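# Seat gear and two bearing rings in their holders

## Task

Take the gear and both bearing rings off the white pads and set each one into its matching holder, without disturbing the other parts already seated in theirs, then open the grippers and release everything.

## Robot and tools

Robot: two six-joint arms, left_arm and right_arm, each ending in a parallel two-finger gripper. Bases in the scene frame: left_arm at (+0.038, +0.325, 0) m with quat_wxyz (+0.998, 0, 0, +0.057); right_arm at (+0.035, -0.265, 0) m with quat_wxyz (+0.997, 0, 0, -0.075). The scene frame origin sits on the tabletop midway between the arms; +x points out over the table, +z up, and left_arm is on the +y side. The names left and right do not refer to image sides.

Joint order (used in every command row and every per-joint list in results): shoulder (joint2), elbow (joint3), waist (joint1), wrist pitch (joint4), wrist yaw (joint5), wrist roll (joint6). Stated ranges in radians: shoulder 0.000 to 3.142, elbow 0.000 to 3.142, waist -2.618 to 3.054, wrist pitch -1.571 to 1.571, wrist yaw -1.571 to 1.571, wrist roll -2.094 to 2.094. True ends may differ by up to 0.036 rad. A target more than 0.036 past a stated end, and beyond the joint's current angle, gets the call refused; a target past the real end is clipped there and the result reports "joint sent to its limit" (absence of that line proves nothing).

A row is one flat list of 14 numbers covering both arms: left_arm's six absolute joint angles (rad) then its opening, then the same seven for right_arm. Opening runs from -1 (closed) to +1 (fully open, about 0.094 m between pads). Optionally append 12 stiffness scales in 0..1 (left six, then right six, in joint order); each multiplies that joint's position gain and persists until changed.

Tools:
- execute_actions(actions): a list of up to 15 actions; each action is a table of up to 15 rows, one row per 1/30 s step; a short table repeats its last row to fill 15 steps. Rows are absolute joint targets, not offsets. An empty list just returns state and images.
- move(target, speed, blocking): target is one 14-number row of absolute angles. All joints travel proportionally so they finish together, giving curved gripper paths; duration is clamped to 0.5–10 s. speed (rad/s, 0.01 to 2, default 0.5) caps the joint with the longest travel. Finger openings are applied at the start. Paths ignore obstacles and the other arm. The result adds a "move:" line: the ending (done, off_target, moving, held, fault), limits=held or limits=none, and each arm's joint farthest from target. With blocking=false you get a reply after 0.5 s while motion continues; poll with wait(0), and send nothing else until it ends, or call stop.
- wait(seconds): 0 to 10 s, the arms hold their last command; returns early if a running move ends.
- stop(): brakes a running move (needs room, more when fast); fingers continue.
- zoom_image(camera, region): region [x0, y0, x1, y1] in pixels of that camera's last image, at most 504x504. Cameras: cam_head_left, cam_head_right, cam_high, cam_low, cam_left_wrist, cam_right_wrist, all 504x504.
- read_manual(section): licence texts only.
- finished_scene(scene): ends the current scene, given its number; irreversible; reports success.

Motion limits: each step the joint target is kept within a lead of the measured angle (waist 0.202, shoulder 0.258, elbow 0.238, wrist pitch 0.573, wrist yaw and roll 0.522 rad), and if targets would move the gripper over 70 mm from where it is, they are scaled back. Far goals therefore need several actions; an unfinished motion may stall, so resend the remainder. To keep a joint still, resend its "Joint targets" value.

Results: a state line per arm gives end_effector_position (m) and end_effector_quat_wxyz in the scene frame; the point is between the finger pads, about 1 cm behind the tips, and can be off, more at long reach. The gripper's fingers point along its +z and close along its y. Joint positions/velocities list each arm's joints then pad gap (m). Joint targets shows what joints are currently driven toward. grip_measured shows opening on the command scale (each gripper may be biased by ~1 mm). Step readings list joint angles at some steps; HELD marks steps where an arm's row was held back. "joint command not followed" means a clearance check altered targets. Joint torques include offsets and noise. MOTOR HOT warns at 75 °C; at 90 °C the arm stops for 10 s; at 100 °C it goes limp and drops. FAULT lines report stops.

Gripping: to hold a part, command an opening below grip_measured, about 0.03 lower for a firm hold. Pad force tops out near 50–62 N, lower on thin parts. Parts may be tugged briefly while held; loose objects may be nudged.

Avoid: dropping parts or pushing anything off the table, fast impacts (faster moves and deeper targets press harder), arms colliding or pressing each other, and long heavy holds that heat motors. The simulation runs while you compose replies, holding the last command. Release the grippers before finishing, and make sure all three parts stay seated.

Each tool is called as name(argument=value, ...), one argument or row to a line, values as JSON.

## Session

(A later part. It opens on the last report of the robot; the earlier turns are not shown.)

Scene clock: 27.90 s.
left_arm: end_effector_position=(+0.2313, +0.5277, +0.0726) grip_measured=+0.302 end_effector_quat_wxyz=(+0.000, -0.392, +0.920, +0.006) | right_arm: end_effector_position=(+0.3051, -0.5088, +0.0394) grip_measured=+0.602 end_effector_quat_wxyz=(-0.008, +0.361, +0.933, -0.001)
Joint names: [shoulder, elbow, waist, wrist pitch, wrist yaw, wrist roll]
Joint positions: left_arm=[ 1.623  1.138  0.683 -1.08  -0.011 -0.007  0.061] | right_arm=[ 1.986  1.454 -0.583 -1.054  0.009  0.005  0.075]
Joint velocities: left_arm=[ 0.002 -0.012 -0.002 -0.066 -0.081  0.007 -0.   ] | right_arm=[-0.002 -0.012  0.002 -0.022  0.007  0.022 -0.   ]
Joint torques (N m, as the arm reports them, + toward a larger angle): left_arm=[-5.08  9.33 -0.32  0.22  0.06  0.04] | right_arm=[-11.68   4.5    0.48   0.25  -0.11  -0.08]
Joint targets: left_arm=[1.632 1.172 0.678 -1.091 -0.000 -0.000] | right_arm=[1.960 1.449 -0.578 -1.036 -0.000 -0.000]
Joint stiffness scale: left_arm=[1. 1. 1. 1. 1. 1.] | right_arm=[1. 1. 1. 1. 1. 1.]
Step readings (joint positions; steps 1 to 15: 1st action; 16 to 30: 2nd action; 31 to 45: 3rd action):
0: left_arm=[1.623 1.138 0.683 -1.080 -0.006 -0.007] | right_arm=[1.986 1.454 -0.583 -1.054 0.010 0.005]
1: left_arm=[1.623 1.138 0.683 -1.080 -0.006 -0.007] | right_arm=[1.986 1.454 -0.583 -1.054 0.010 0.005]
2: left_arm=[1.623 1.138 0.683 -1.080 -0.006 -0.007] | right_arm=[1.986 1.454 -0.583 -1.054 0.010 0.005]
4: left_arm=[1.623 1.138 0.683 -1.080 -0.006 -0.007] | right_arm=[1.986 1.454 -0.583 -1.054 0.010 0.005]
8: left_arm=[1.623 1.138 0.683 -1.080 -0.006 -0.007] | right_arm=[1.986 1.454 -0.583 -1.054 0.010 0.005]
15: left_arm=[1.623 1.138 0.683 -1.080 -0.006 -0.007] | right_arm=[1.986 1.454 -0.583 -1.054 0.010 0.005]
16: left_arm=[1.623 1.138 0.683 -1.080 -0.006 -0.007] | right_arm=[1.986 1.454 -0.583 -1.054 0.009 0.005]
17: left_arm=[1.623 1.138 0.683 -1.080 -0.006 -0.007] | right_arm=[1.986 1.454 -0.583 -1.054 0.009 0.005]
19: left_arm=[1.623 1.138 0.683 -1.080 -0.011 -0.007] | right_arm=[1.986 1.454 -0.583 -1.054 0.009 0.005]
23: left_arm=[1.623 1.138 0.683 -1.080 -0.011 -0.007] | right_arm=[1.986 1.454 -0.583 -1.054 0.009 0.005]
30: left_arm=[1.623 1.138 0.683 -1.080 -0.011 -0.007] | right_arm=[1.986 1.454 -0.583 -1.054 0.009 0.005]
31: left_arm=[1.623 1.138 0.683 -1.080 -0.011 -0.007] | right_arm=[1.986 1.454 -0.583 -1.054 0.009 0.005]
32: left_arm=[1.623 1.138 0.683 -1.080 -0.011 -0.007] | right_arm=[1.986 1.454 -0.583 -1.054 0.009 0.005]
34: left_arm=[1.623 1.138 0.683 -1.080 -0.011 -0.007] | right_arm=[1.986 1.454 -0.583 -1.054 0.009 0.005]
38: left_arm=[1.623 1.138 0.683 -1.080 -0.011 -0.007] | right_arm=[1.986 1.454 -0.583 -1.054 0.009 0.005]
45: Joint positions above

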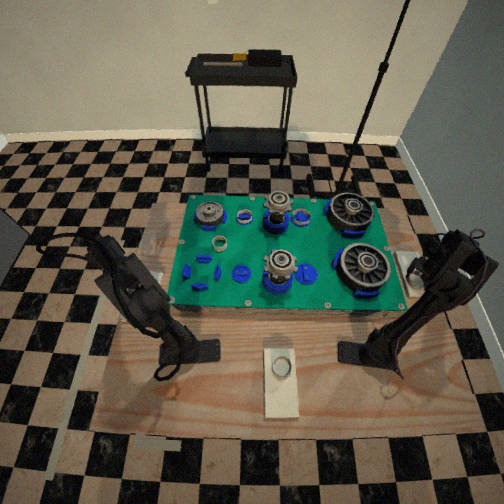

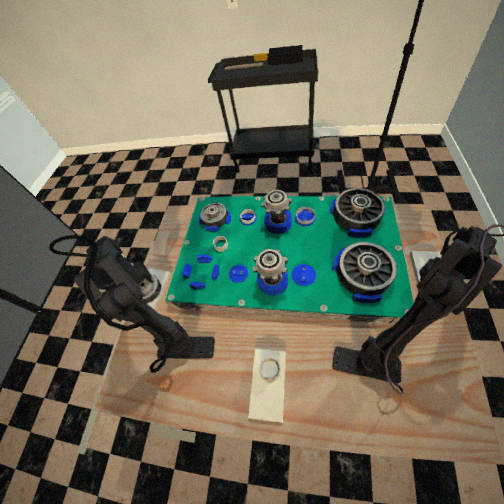

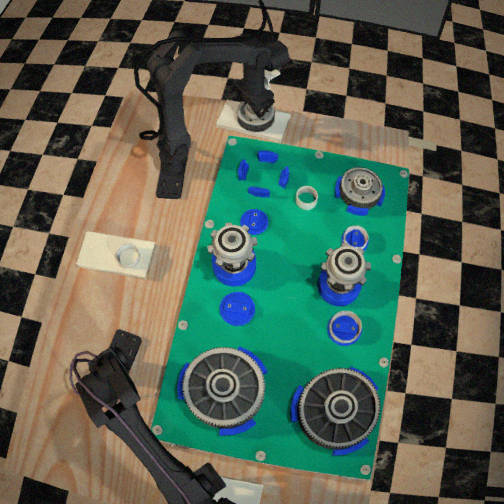

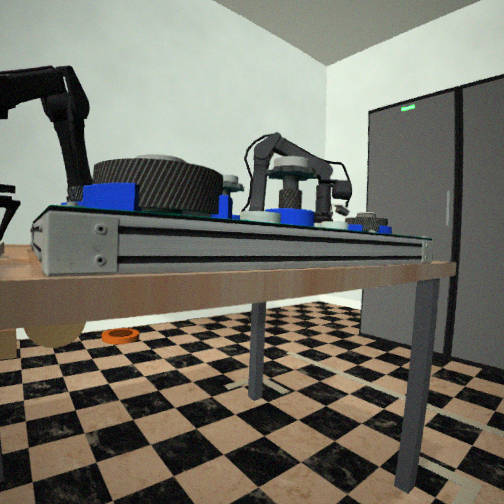

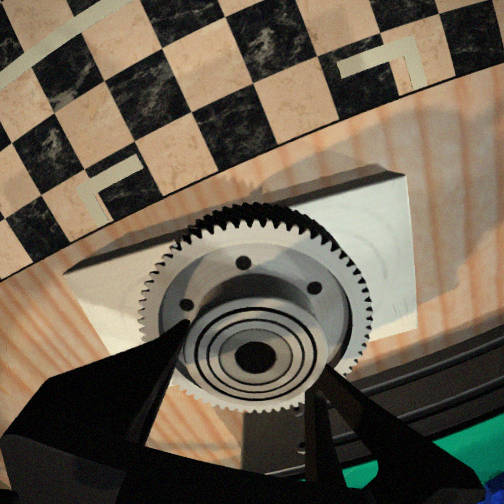

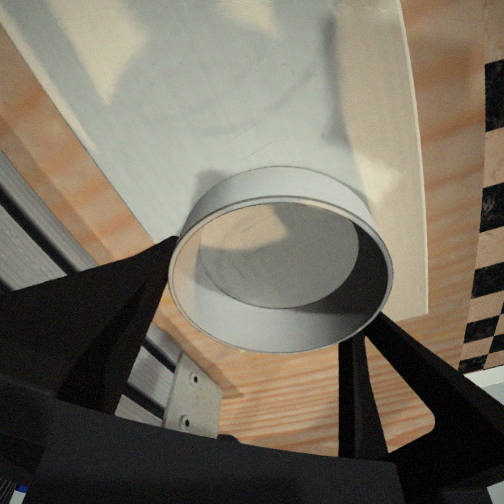

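move(
  target=[1.638,1.101,0.678,-1.033,0,0,0.36, 1.96,1.449,-0.578,-1.036,0,0,0.5],
  speed=0.07,
)

Scene clock: 29.50 s.
left_arm: end_effector_position=(+0.2322, +0.5274, +0.0670) grip_measured=+0.358 end_effector_quat_wxyz=(+0.005, -0.392, +0.920, +0.006) | right_arm: end_effector_position=(+0.3051, -0.5088, +0.0394) grip_measured=+0.563 end_effector_quat_wxyz=(-0.008, +0.361, +0.933, -0.001)
Joint names: [shoulder, elbow, waist, wrist pitch, wrist yaw, wrist roll]
Joint positions: left_arm=[ 1.623  1.115  0.683 -1.05  -0.007 -0.007  0.064] | right_arm=[ 1.986  1.454 -0.583 -1.054  0.009  0.005  0.073]
Joint velocities: left_arm=[-0.017 -0.002 -0.017 -0.022  0.022 -0.051  0.   ] | right_arm=[ 0.007 -0.027 -0.017  0.022 -0.022 -0.037  0.   ]
Joint torques (N m, as the arm reports them, + toward a larger angle): left_arm=[-4.62  5.09 -0.37  0.58  0.03  0.06] | right_arm=[-11.64   4.48   0.46   0.26  -0.1   -0.08]
Joint targets: left_arm=[1.638 1.101 0.678 -1.033 -0.000 -0.000] | right_arm=[1.960 1.449 -0.578 -1.036 0.000 -0.000]
Joint stiffness scale: left_arm=[1. 1. 1. 1. 1. 1.] | right_arm=[1. 1. 1. 1. 1. 1.]
move: off_target (right_arm); limits=none; left_arm: farthest joint: the wrist pitch, 0.017 radians from its target (0.047 radians at the start); right_arm: farthest joint: the shoulder, 0.026 radians from its target (0.026 radians at the start)

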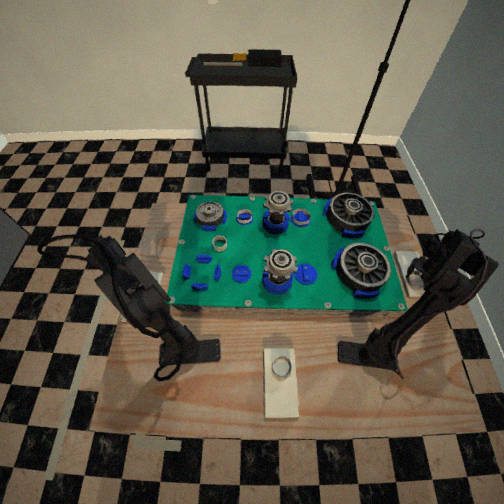

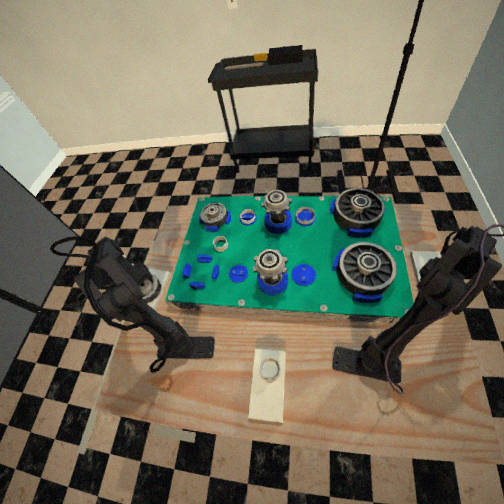

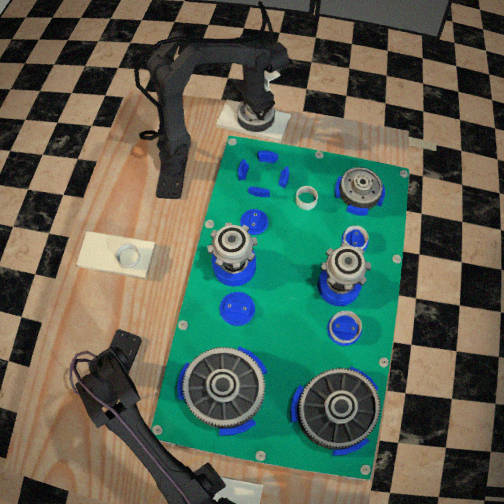

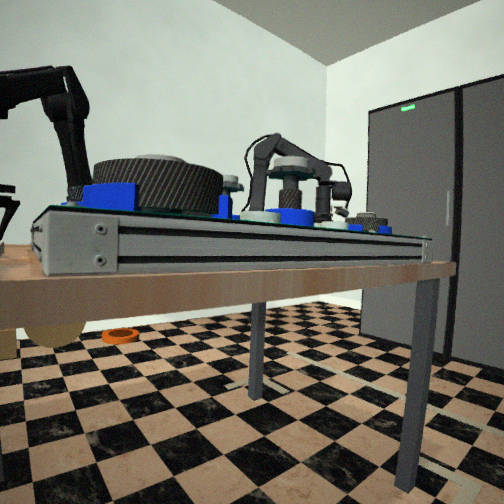

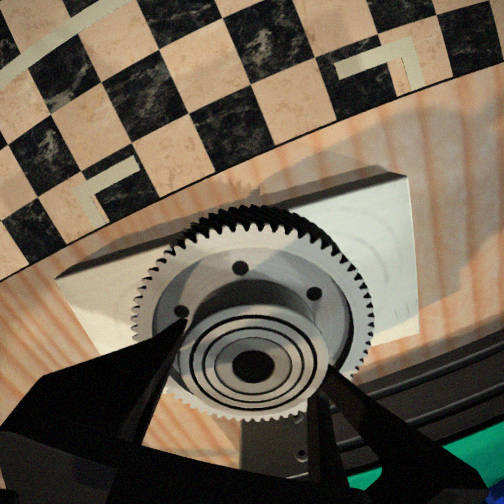

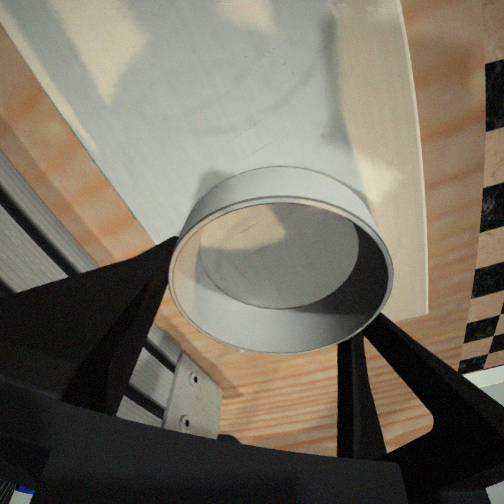

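execute_actions(
  actions=[
    [[1.638,1.097,0.678,-1.033,0,0,0.36, 1.96,1.449,-0.578,-1.036,0,0,0.53],[1.638,1.094,0.678,-1.033,0,0,0.36, 1.96,1.449,-0.578,-1.036,0,0,0.53],[1.638,1.091,0.678,-1.033,0,0,0.36, 1.96,1.449,-0.578,-1.036,0,0,0.53],[1.638,1.088,0.678,-1.03,0,0,0.36, 1.96,1.449,-0.578,-1.036,0,0,0.53],[1.638,1.085,0.678,-1.028,0,0,0.36, 1.96,1.449,-0.578,-1.036,0,0,0.53],[1.638,1.082,0.678,-1.026,0,0,0.36, 1.96,1.449,-0.578,-1.036,0,0,0.53]],
    [[1.638,1.082,0.678,-1.026,0,0,0.2, 1.96,1.449,-0.578,-1.036,0,0,0.53]],
  ],
)

Scene clock: 30.93 s.
left_arm: end_effector_position=(+0.2291, +0.5251, +0.0620) grip_measured=+0.230 end_effector_quat_wxyz=(-0.002, -0.391, +0.920, +0.004) | right_arm: end_effector_position=(+0.3051, -0.5088, +0.0394) grip_measured=+0.563 end_effector_quat_wxyz=(-0.008, +0.361, +0.933, -0.001)
Joint names: [shoulder, elbow, waist, wrist pitch, wrist yaw, wrist roll]
Joint positions: left_arm=[ 1.626  1.097  0.683 -1.042 -0.01  -0.007  0.058] | right_arm=[ 1.986  1.454 -0.583 -1.054  0.009  0.005  0.073]
Joint velocities: left_arm=[ 0.002  0.012 -0.007  0.022 -0.007 -0.007 -0.   ] | right_arm=[ 0.002 -0.002  0.002 -0.051  0.007 -0.007  0.   ]
Joint torques (N m, as the arm reports them, + toward a larger angle): left_arm=[-4.8   4.91 -0.34  0.55  0.05  0.05] | right_arm=[-11.7    4.46   0.5    0.25  -0.12  -0.07]
Joint targets: left_arm=[1.638 1.082 0.678 -1.026 -0.000 -0.000] | right_arm=[1.960 1.449 -0.578 -1.036 -0.000 0.000]
Joint stiffness scale: left_arm=[1. 1. 1. 1. 1. 1.] | right_arm=[1. 1. 1. 1. 1. 1.]
Step readings (joint positions; steps 1 to 15: 1st action; 16 to 30: 2nd action):
0: left_arm=[1.623 1.115 0.683 -1.049 -0.007 -0.007] | right_arm=[1.986 1.454 -0.583 -1.054 0.009 0.005]
1: left_arm=[1.623 1.115 0.683 -1.049 -0.007 -0.007] | right_arm=[1.986 1.454 -0.583 -1.054 0.009 0.005]
2: left_arm=[1.623 1.115 0.683 -1.049 -0.007 -0.007] | right_arm=[1.986 1.454 -0.583 -1.054 0.009 0.005]
4: left_arm=[1.623 1.114 0.683 -1.048 -0.007 -0.007] | right_arm=[1.986 1.454 -0.583 -1.054 0.009 0.005]
8: left_arm=[1.624 1.099 0.683 -1.044 -0.007 -0.007] | right_arm=[1.986 1.454 -0.583 -1.054 0.009 0.005]
15: left_arm=[1.626 1.097 0.683 -1.042 -0.006 -0.007] | right_arm=[1.986 1.454 -0.583 -1.054 0.009 0.005]
16: left_arm=[1.626 1.097 0.683 -1.042 -0.010 -0.007] | right_arm=[1.986 1.454 -0.583 -1.054 0.009 0.005]
17: left_arm=[1.626 1.097 0.683 -1.042 -0.010 -0.007] | right_arm=[1.986 1.454 -0.583 -1.054 0.009 0.005]
19: left_arm=[1.626 1.097 0.683 -1.042 -0.010 -0.007] | right_arm=[1.986 1.454 -0.583 -1.054 0.009 0.005]
23: left_arm=[1.626 1.097 0.683 -1.042 -0.010 -0.007] | right_arm=[1.986 1.454 -0.583 -1.054 0.009 0.005]
30: Joint positions above

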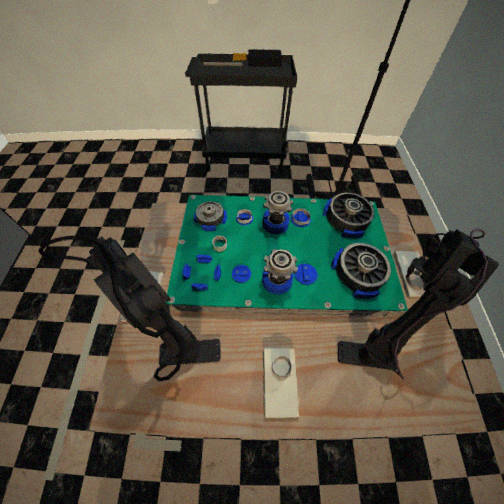

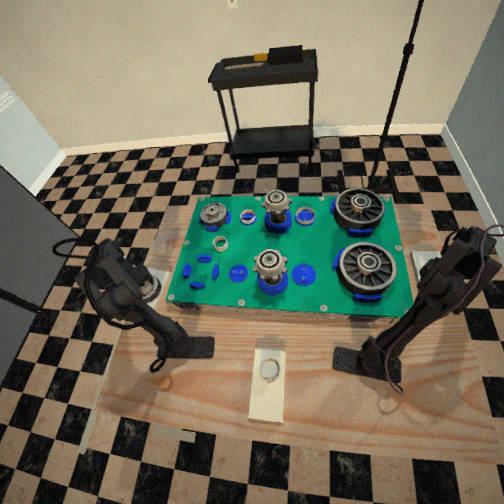

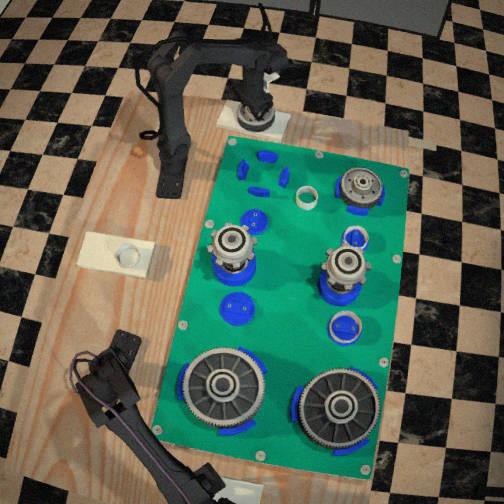

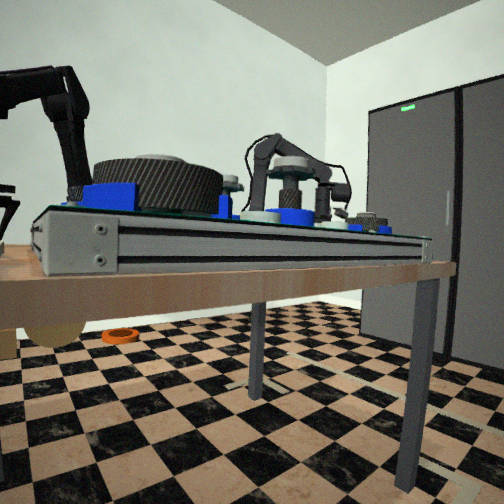

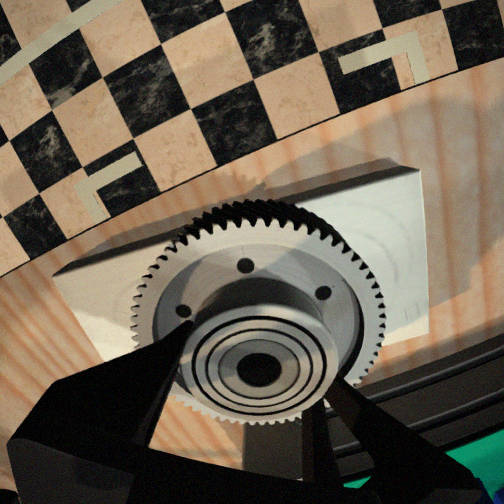

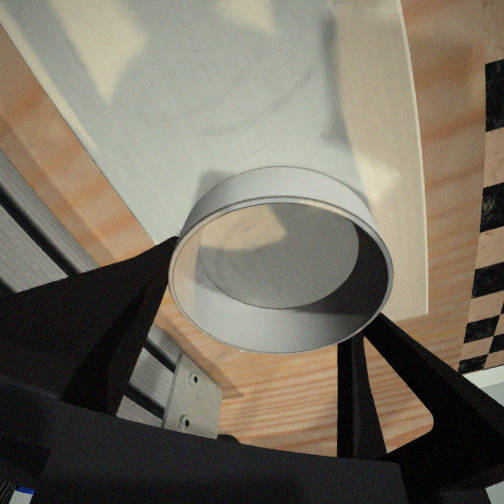

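move(
  target=[1.57,1.50,0.678,-1.445,0,0,0.2, 1.654,1.676,-0.578,-1.530,0,0,0.53],
  speed=0.35,
)

Scene clock: 34.23 s.
left_arm: end_effector_position=(+0.2274, +0.5232, +0.1356) grip_measured=+0.230 end_effector_quat_wxyz=(-0.038, -0.391, +0.920, -0.011) | right_arm: end_effector_position=(+0.2577, -0.4661, +0.1845) grip_measured=+0.563 end_effector_quat_wxyz=(+0.008, +0.361, +0.932, -0.008)
Joint names: [shoulder, elbow, waist, wrist pitch, wrist yaw, wrist roll]
Joint positions: left_arm=[ 1.65   1.416  0.683 -1.414 -0.009 -0.007  0.058] | right_arm=[ 1.68   1.647 -0.583 -1.517  0.009  0.005  0.073]
Joint velocities: left_arm=[-0.022  0.002  0.002 -0.007  0.037  0.007  0.001] | right_arm=[ 0.002 -0.017  0.007 -0.007  0.022  0.037 -0.   ]
Joint torques (N m, as the arm reports them, + toward a larger angle): left_arm=[-11.92  13.86  -0.39  -0.2    0.05   0.06] | right_arm=[-9.08  6.96  0.46  0.   -0.11 -0.08]
Joint targets: left_arm=[1.570 1.500 0.678 -1.445 -0.000 -0.000] | right_arm=[1.654 1.676 -0.578 -1.530 0.000 0.000]
Joint stiffness scale: left_arm=[1. 1. 1. 1. 1. 1.] | right_arm=[1. 1. 1. 1. 1. 1.]
move: off_target (left_arm, right_arm); limits=none; left_arm: farthest joint: the elbow, 0.084 radians from its target (0.403 radians at the start); right_arm: farthest joint: the elbow, 0.029 radians from its target (0.222 radians at the start)

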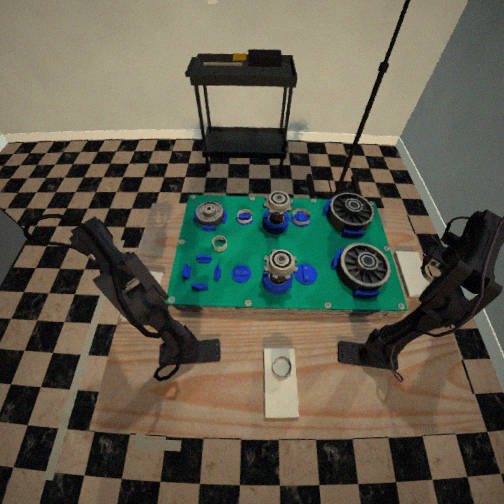

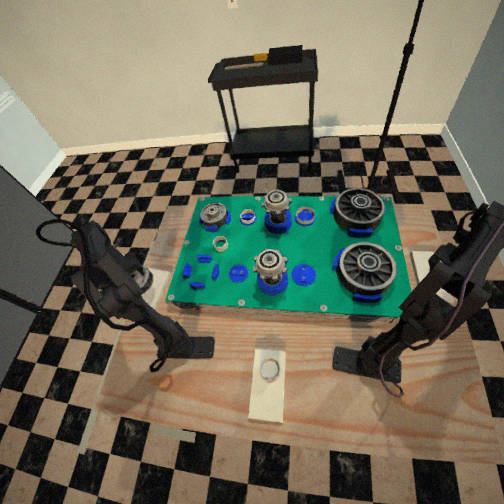

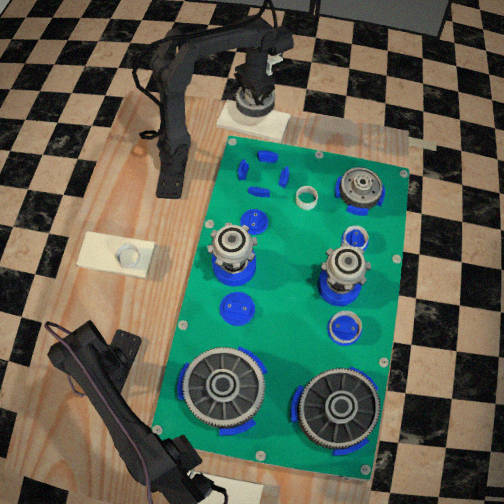

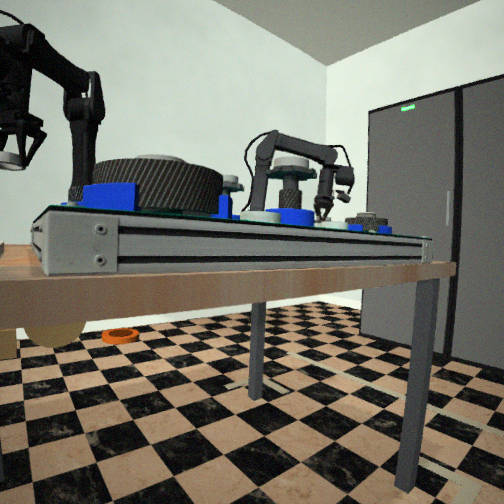

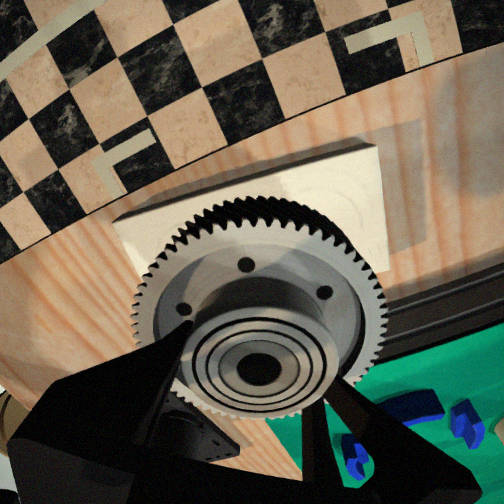

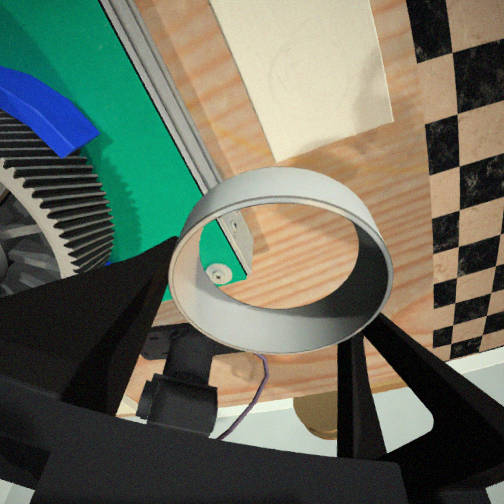

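move(
  target=[1.42,1.49,-0.255,-1.507,0,0,0.2, 1.654,1.676,0.655,-1.530,0,2.0,0.53],
  speed=0.7,
)

Scene clock: 39.63 s.
left_arm: end_effector_position=(+0.2794, +0.2930, +0.1700) grip_measured=+0.230 end_effector_quat_wxyz=(-0.012, +0.065, +0.998, -0.000) | right_arm: end_effector_position=(+0.2975, -0.1185, +0.1845) grip_measured=+0.563 end_effector_quat_wxyz=(+0.002, +0.678, +0.735, +0.010)
Joint names: [shoulder, elbow, waist, wrist pitch, wrist yaw, wrist roll]
Joint positions: left_arm=[ 1.495  1.4   -0.251 -1.5    0.002 -0.006  0.058] | right_arm=[ 1.68   1.647  0.653 -1.517 -0.003  1.994  0.073]
Joint velocities: left_arm=[-0.002 -0.002 -0.002 -0.051  0.051 -0.037  0.   ] | right_arm=[-0.007  0.012  0.007 -0.022  0.051 -0.007  0.001]
Joint torques (N m, as the arm reports them, + toward a larger angle): left_arm=[-10.29  14.38  -0.24   0.2   -0.07   0.02] | right_arm=[-9.03  6.89  0.25  0.01  0.    0.06]
Joint targets: left_arm=[1.420 1.490 -0.255 -1.507 0.000 0.000] | right_arm=[1.654 1.676 0.655 -1.530 0.000 2.000]
Joint stiffness scale: left_arm=[1. 1. 1. 1. 1. 1.] | right_arm=[1. 1. 1. 1. 1. 1.]
move: off_target (left_arm, right_arm); limits=none; left_arm: farthest joint: the elbow, 0.090 radians from its target (0.074 radians at the start); right_arm: farthest joint: the elbow, 0.029 radians from its target (0.029 radians at the start)

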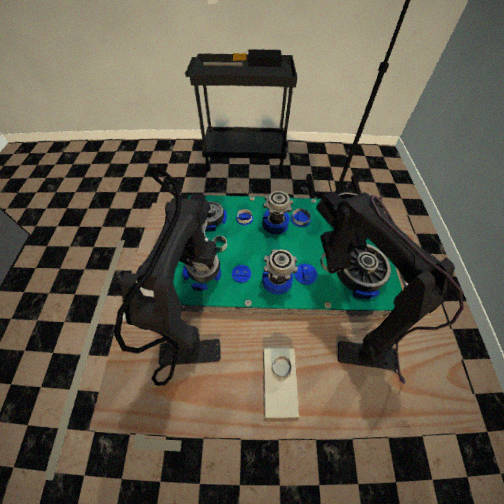

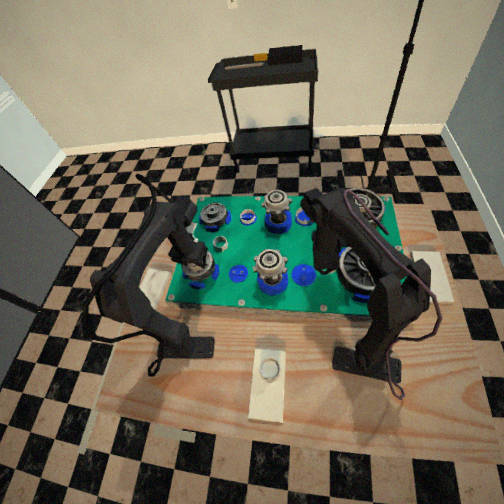

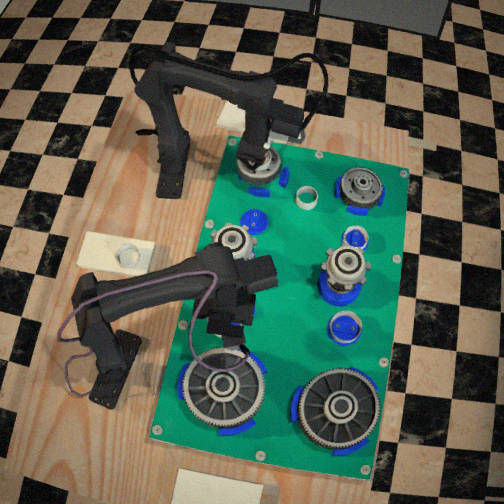

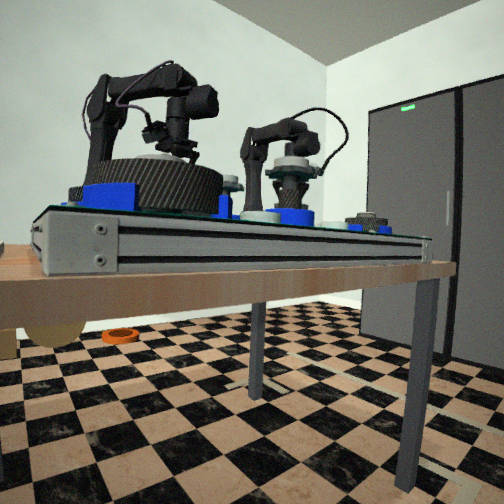

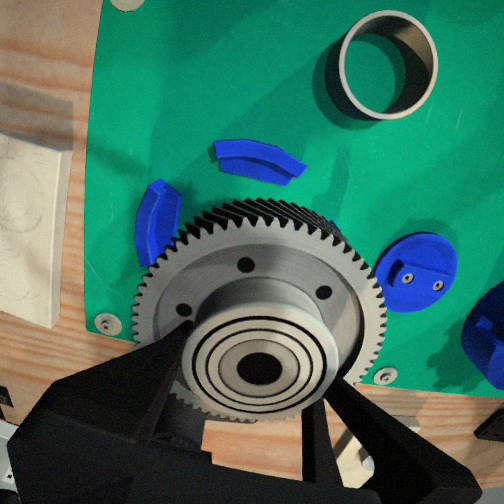

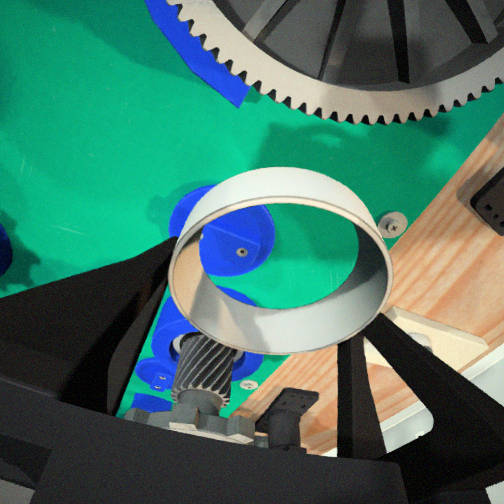

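zoom_image(
  camera="cam_left_wrist",
  region=[100, 110, 380, 300],
)

Region (100, 110, 380, 300) of cam_left_wrist's 504x504 image, scaled by 1.800, with more detail than that image has; it fills the top 342 rows of this view, and the rest is white.

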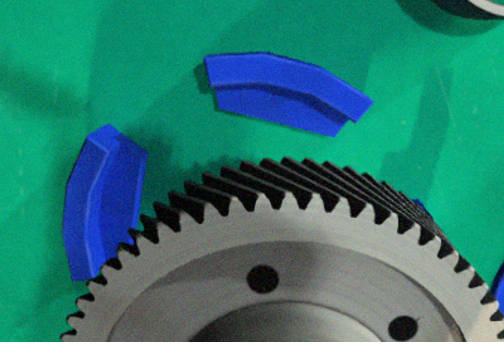

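move(
  target=[1.398,1.33,-0.19,-1.373,0,0,0.2, 1.814,1.702,0.767,-1.407,0,2.08,0.53],
  speed=0.15,
)

Scene clock: 43.73 s.
left_arm: end_effector_position=(+0.2811, +0.3062, +0.1469) grip_measured=+0.230 end_effector_quat_wxyz=(-0.004, +0.039, +0.999, +0.000) | right_arm: end_effector_position=(+0.3099, -0.0703, +0.1488) grip_measured=+0.563 end_effector_quat_wxyz=(-0.001, +0.668, +0.744, +0.002)
Joint names: [shoulder, elbow, waist, wrist pitch, wrist yaw, wrist roll]
Joint positions: left_arm=[ 1.473  1.289 -0.198 -1.395 -0.    -0.006  0.058] | right_arm=[ 1.818  1.668  0.761 -1.417 -0.003  2.074  0.073]
Joint velocities: left_arm=[-0.002 -0.007 -0.017  0.007 -0.037  0.007 -0.001] | right_arm=[-0.002 -0.012  0.002 -0.007  0.007  0.007 -0.001]
Joint torques (N m, as the arm reports them, + toward a larger angle): left_arm=[-10.28  10.21   0.68   0.6   -0.03   0.04] | right_arm=[-8.47  7.3   0.52  0.21  0.    0.05]
Joint targets: left_arm=[1.398 1.330 -0.190 -1.373 0.000 0.000] | right_arm=[1.814 1.702 0.767 -1.407 -0.000 2.080]
Joint stiffness scale: left_arm=[1. 1. 1. 1. 1. 1.] | right_arm=[1. 1. 1. 1. 1. 1.]
move: off_target (left_arm, right_arm); limits=none; left_arm: farthest joint: the shoulder, 0.075 radians from its target (0.097 radians at the start); right_arm: farthest joint: the elbow, 0.034 radians from its target (0.055 radians at the start)

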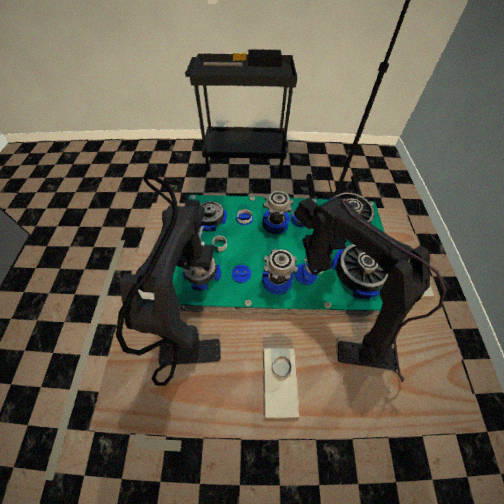

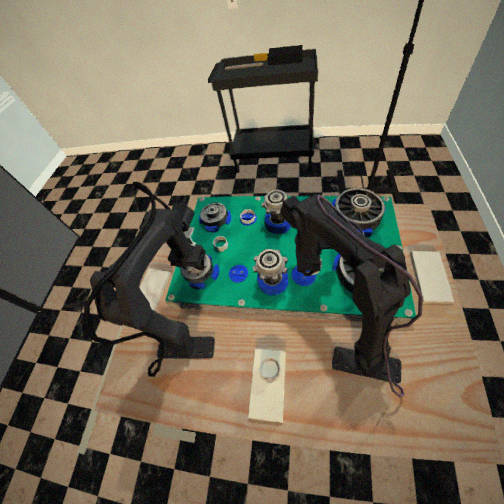

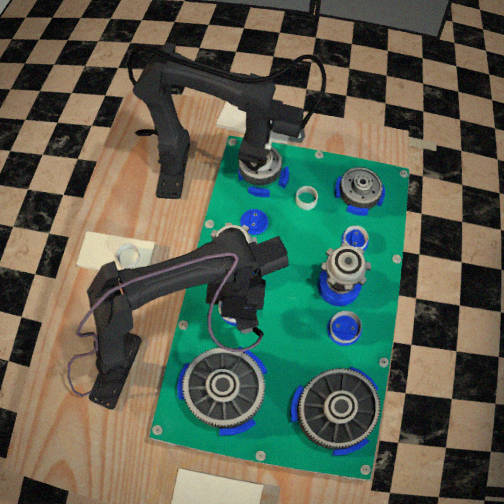

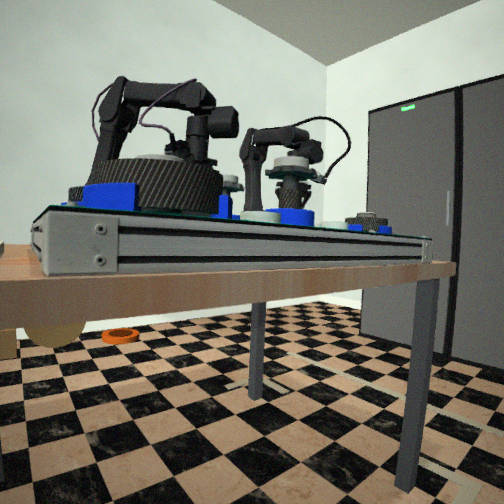

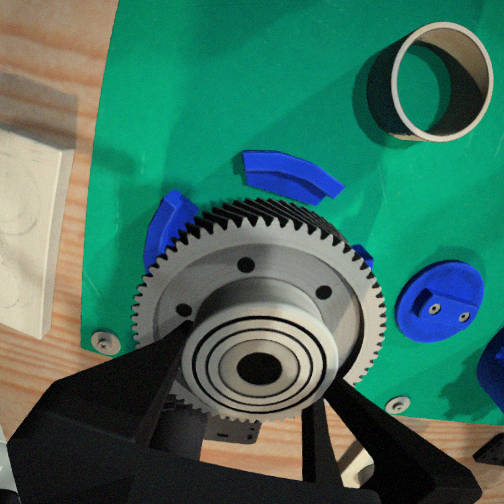

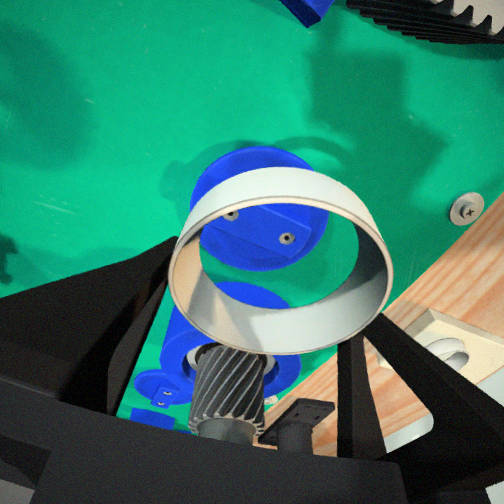

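zoom_image(
  camera="cam_left_wrist",
  region=[120, 120, 400, 310],
)

Region (120, 120, 400, 310) of cam_left_wrist's 504x504 image, scaled by 1.800, with more detail than that image has; it fills the top 342 rows of this view, and the rest is white.

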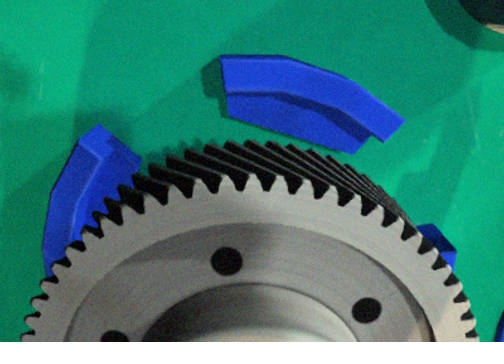

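move(
  target=[1.398,1.280,-0.19,-1.317,0,0,0.2, 1.849,1.634,0.794,-1.339,0,2.09,0.53],
  speed=0.07,
)

zoom_image(
  camera="cam_left_wrist",
  region=[120, 120, 400, 310],
)

zoom_image(
  camera="cam_head_left",
  region=[170, 210, 350, 310],
)

Scene clock: 47.43 s.
left_arm: end_effector_position=(+0.2825, +0.3064, +0.1339) grip_measured=+0.230 end_effector_quat_wxyz=(-0.003, +0.039, +0.999, +0.001) | right_arm: end_effector_position=(+0.3127, -0.0578, +0.1295) grip_measured=+0.563 end_effector_quat_wxyz=(-0.001, +0.659, +0.752, +0.002)
Joint names: [shoulder, elbow, waist, wrist pitch, wrist yaw, wrist roll]
Joint positions: left_arm=[ 1.474  1.238 -0.198 -1.34  -0.002 -0.006  0.058] | right_arm=[ 1.852  1.634  0.785 -1.349 -0.003  2.074  0.073]
Joint velocities: left_arm=[-0.002  0.007 -0.017  0.051 -0.022 -0.11   0.   ] | right_arm=[-0.012  0.002 -0.007  0.007  0.022 -0.007 -0.001]
Joint torques (N m, as the arm reports them, + toward a larger angle): left_arm=[-10.25  10.31   0.67   0.62  -0.02   0.04] | right_arm=[-8.74  4.91  0.75  0.23 -0.01  0.06]
Joint targets: left_arm=[1.398 1.280 -0.190 -1.317 0.000 0.000] | right_arm=[1.849 1.634 0.794 -1.339 0.000 2.080]
Joint stiffness scale: left_arm=[1. 1. 1. 1. 1. 1.] | right_arm=[1. 1. 1. 1. 1. 1.]
joint sent to its limit (right arm) — the command would take the wrist roll past its upper limit, so that joint was sent only as far as its limit.
move: off_target (left_arm); limits=none; left_arm: farthest joint: the shoulder, 0.076 radians from its target (0.075 radians at the start); right_arm: farthest joint: the wrist roll, 0.016 radians from its target (0.016 radians at the start)

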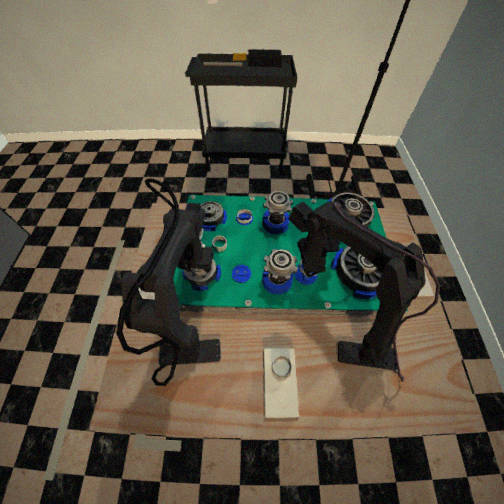

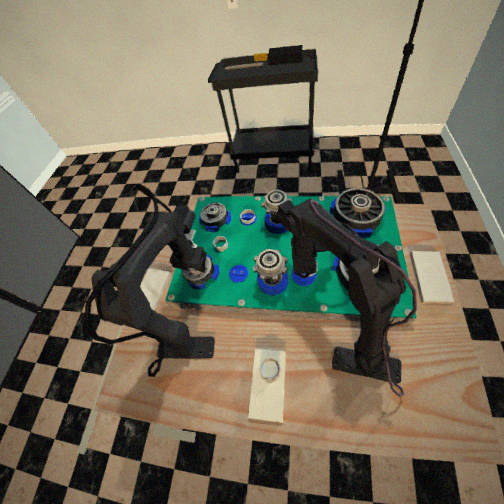

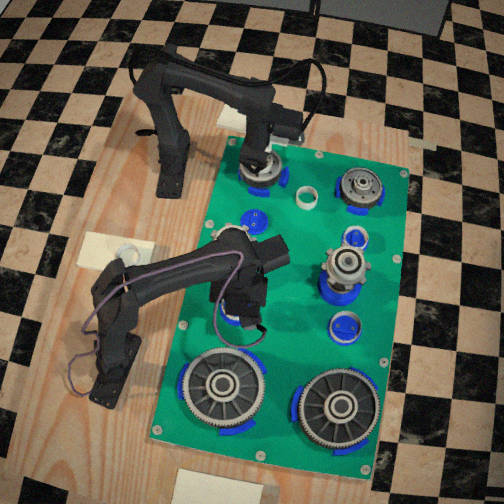

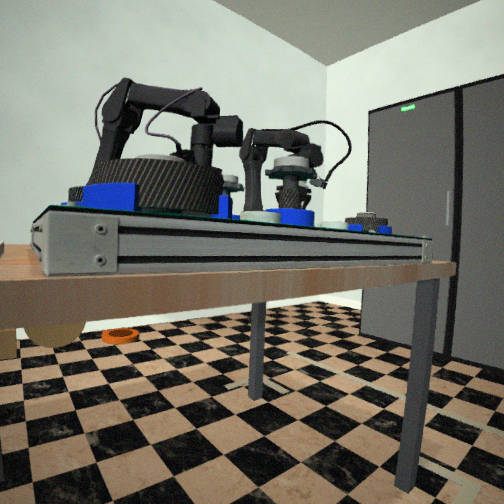

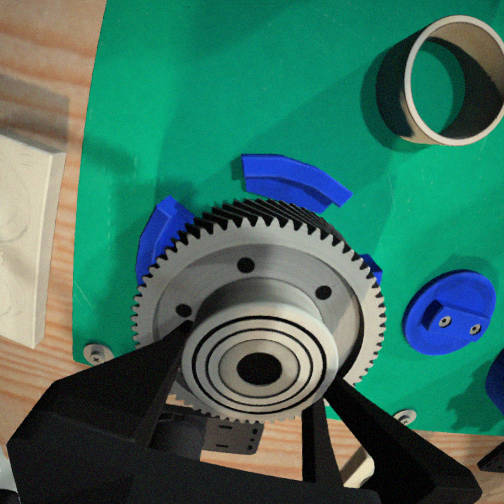

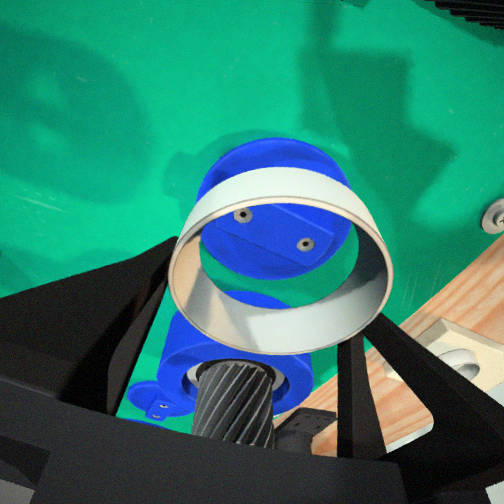

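Region (120, 120, 400, 310) of cam_left_wrist's 504x504 image, scaled by 1.800, with more detail than that image has; it fills the top 342 rows of this view, and the rest is white.

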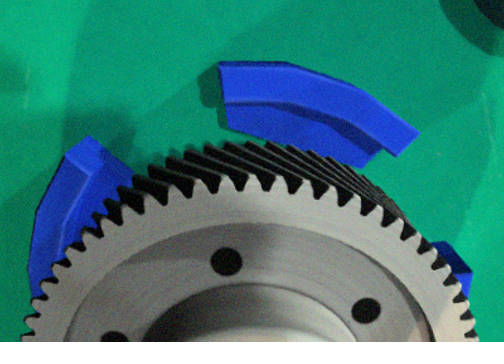

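Region (170, 210, 350, 310) of cam_head_left's 504x504 image, scaled by 2.800, with more detail than that image has.

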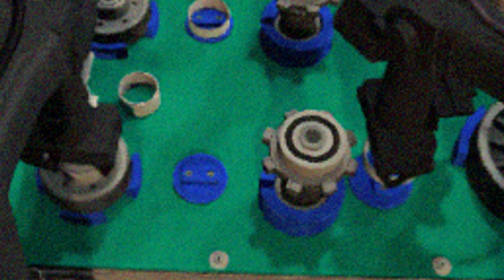

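move(
  target=[1.398,1.219,-0.19,-1.252,0,0,0.2, 1.856,1.564,0.794,-1.265,0,2.08,0.53],
  speed=0.07,
)

zoom_image(
  camera="cam_left_wrist",
  region=[110, 130, 410, 330],
)

zoom_image(
  camera="cam_head_left",
  region=[170, 210, 350, 310],
)

Scene clock: 50.20 s.
left_arm: end_effector_position=(+0.2819, +0.3059, +0.1306) grip_measured=+0.230 end_effector_quat_wxyz=(+0.008, +0.037, +0.999, -0.002) | right_arm: end_effector_position=(+0.3134, -0.0573, +0.1120) grip_measured=+0.563 end_effector_quat_wxyz=(-0.001, +0.659, +0.752, +0.004)
Joint names: [shoulder, elbow, waist, wrist pitch, wrist yaw, wrist roll]
Joint positions: left_arm=[ 1.451  1.204 -0.196 -1.307  0.004 -0.007  0.058] | right_arm=[ 1.852  1.565  0.785 -1.275 -0.003  2.074  0.073]
Joint velocities: left_arm=[ 0.007  0.012  0.012  0.066  0.022 -0.066  0.   ] | right_arm=[-0.002  0.012  0.002  0.022 -0.022 -0.051  0.   ]
Joint torques (N m, as the arm reports them, + toward a larger angle): left_arm=[-8.37  7.82  0.6   1.06 -0.06  0.03] | right_arm=[-8.2   5.03  0.73  0.22  0.    0.04]
Joint targets: left_arm=[1.398 1.219 -0.190 -1.252 -0.000 -0.000] | right_arm=[1.856 1.564 0.794 -1.265 0.000 2.080]
Joint stiffness scale: left_arm=[1. 1. 1. 1. 1. 1.] | right_arm=[1. 1. 1. 1. 1. 1.]
move: off_target (left_arm); limits=none; left_arm: farthest joint: the wrist pitch, 0.055 radians from its target (0.088 radians at the start); right_arm: farthest joint: the wrist pitch, 0.010 radians from its target (0.084 radians at the start)

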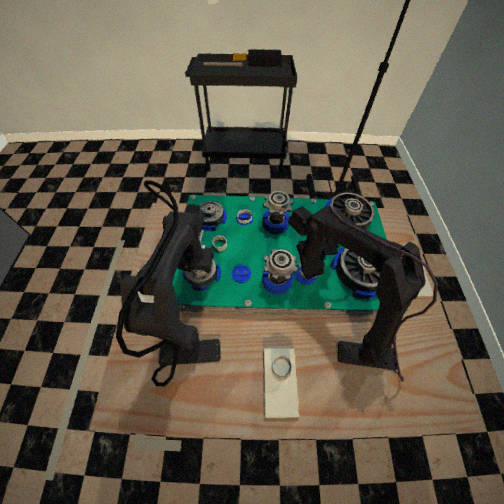

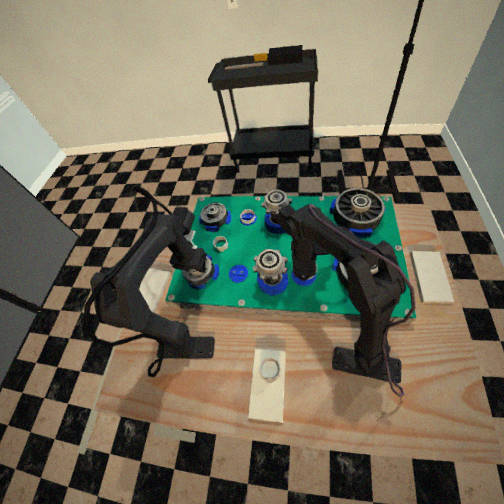

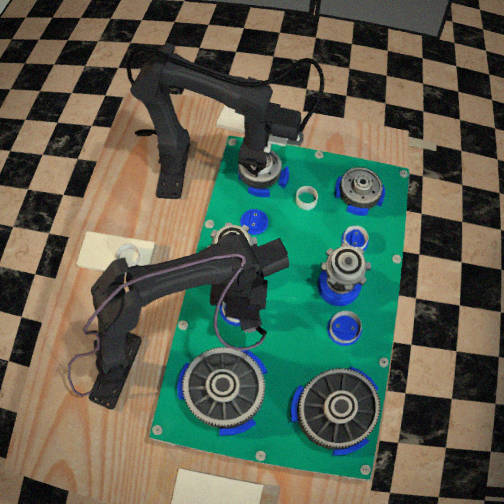

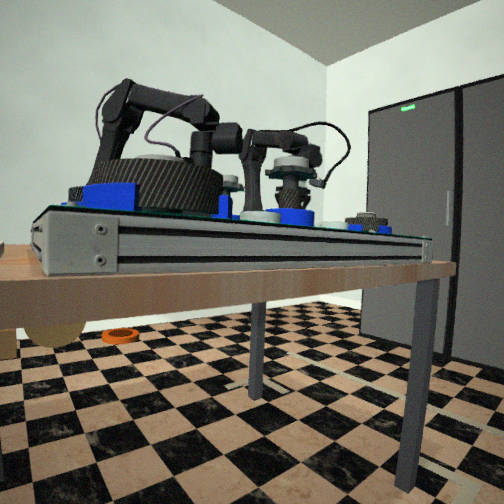

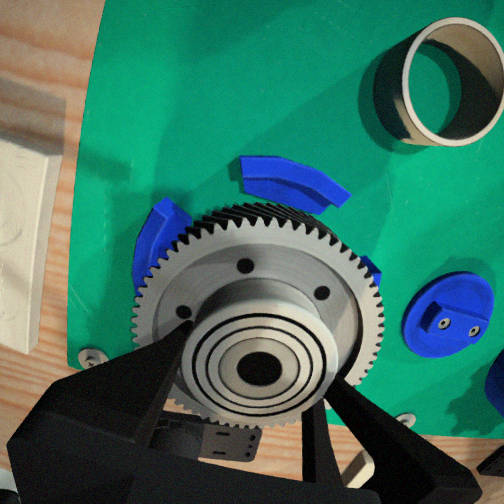

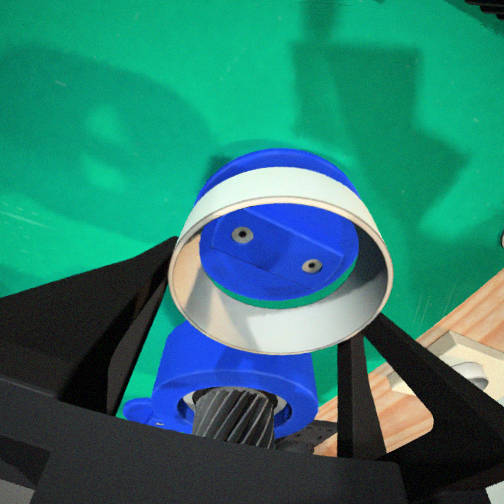

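Region (110, 130, 410, 330) of cam_left_wrist's 504x504 image, scaled by 1.680, with more detail than that image has.

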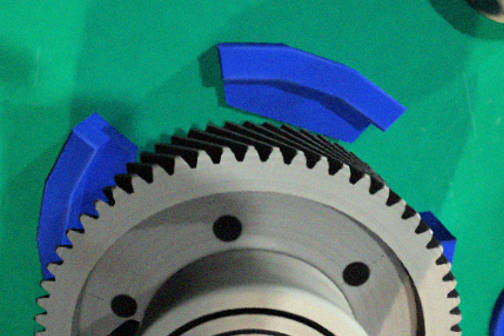

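Region (170, 210, 350, 310) of cam_head_left's 504x504 image, scaled by 2.800, with more detail than that image has.

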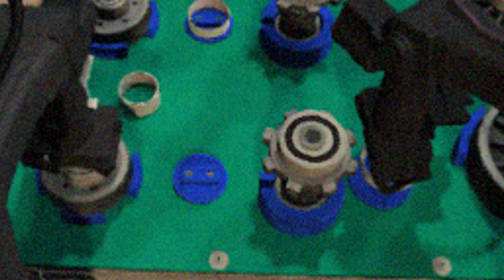

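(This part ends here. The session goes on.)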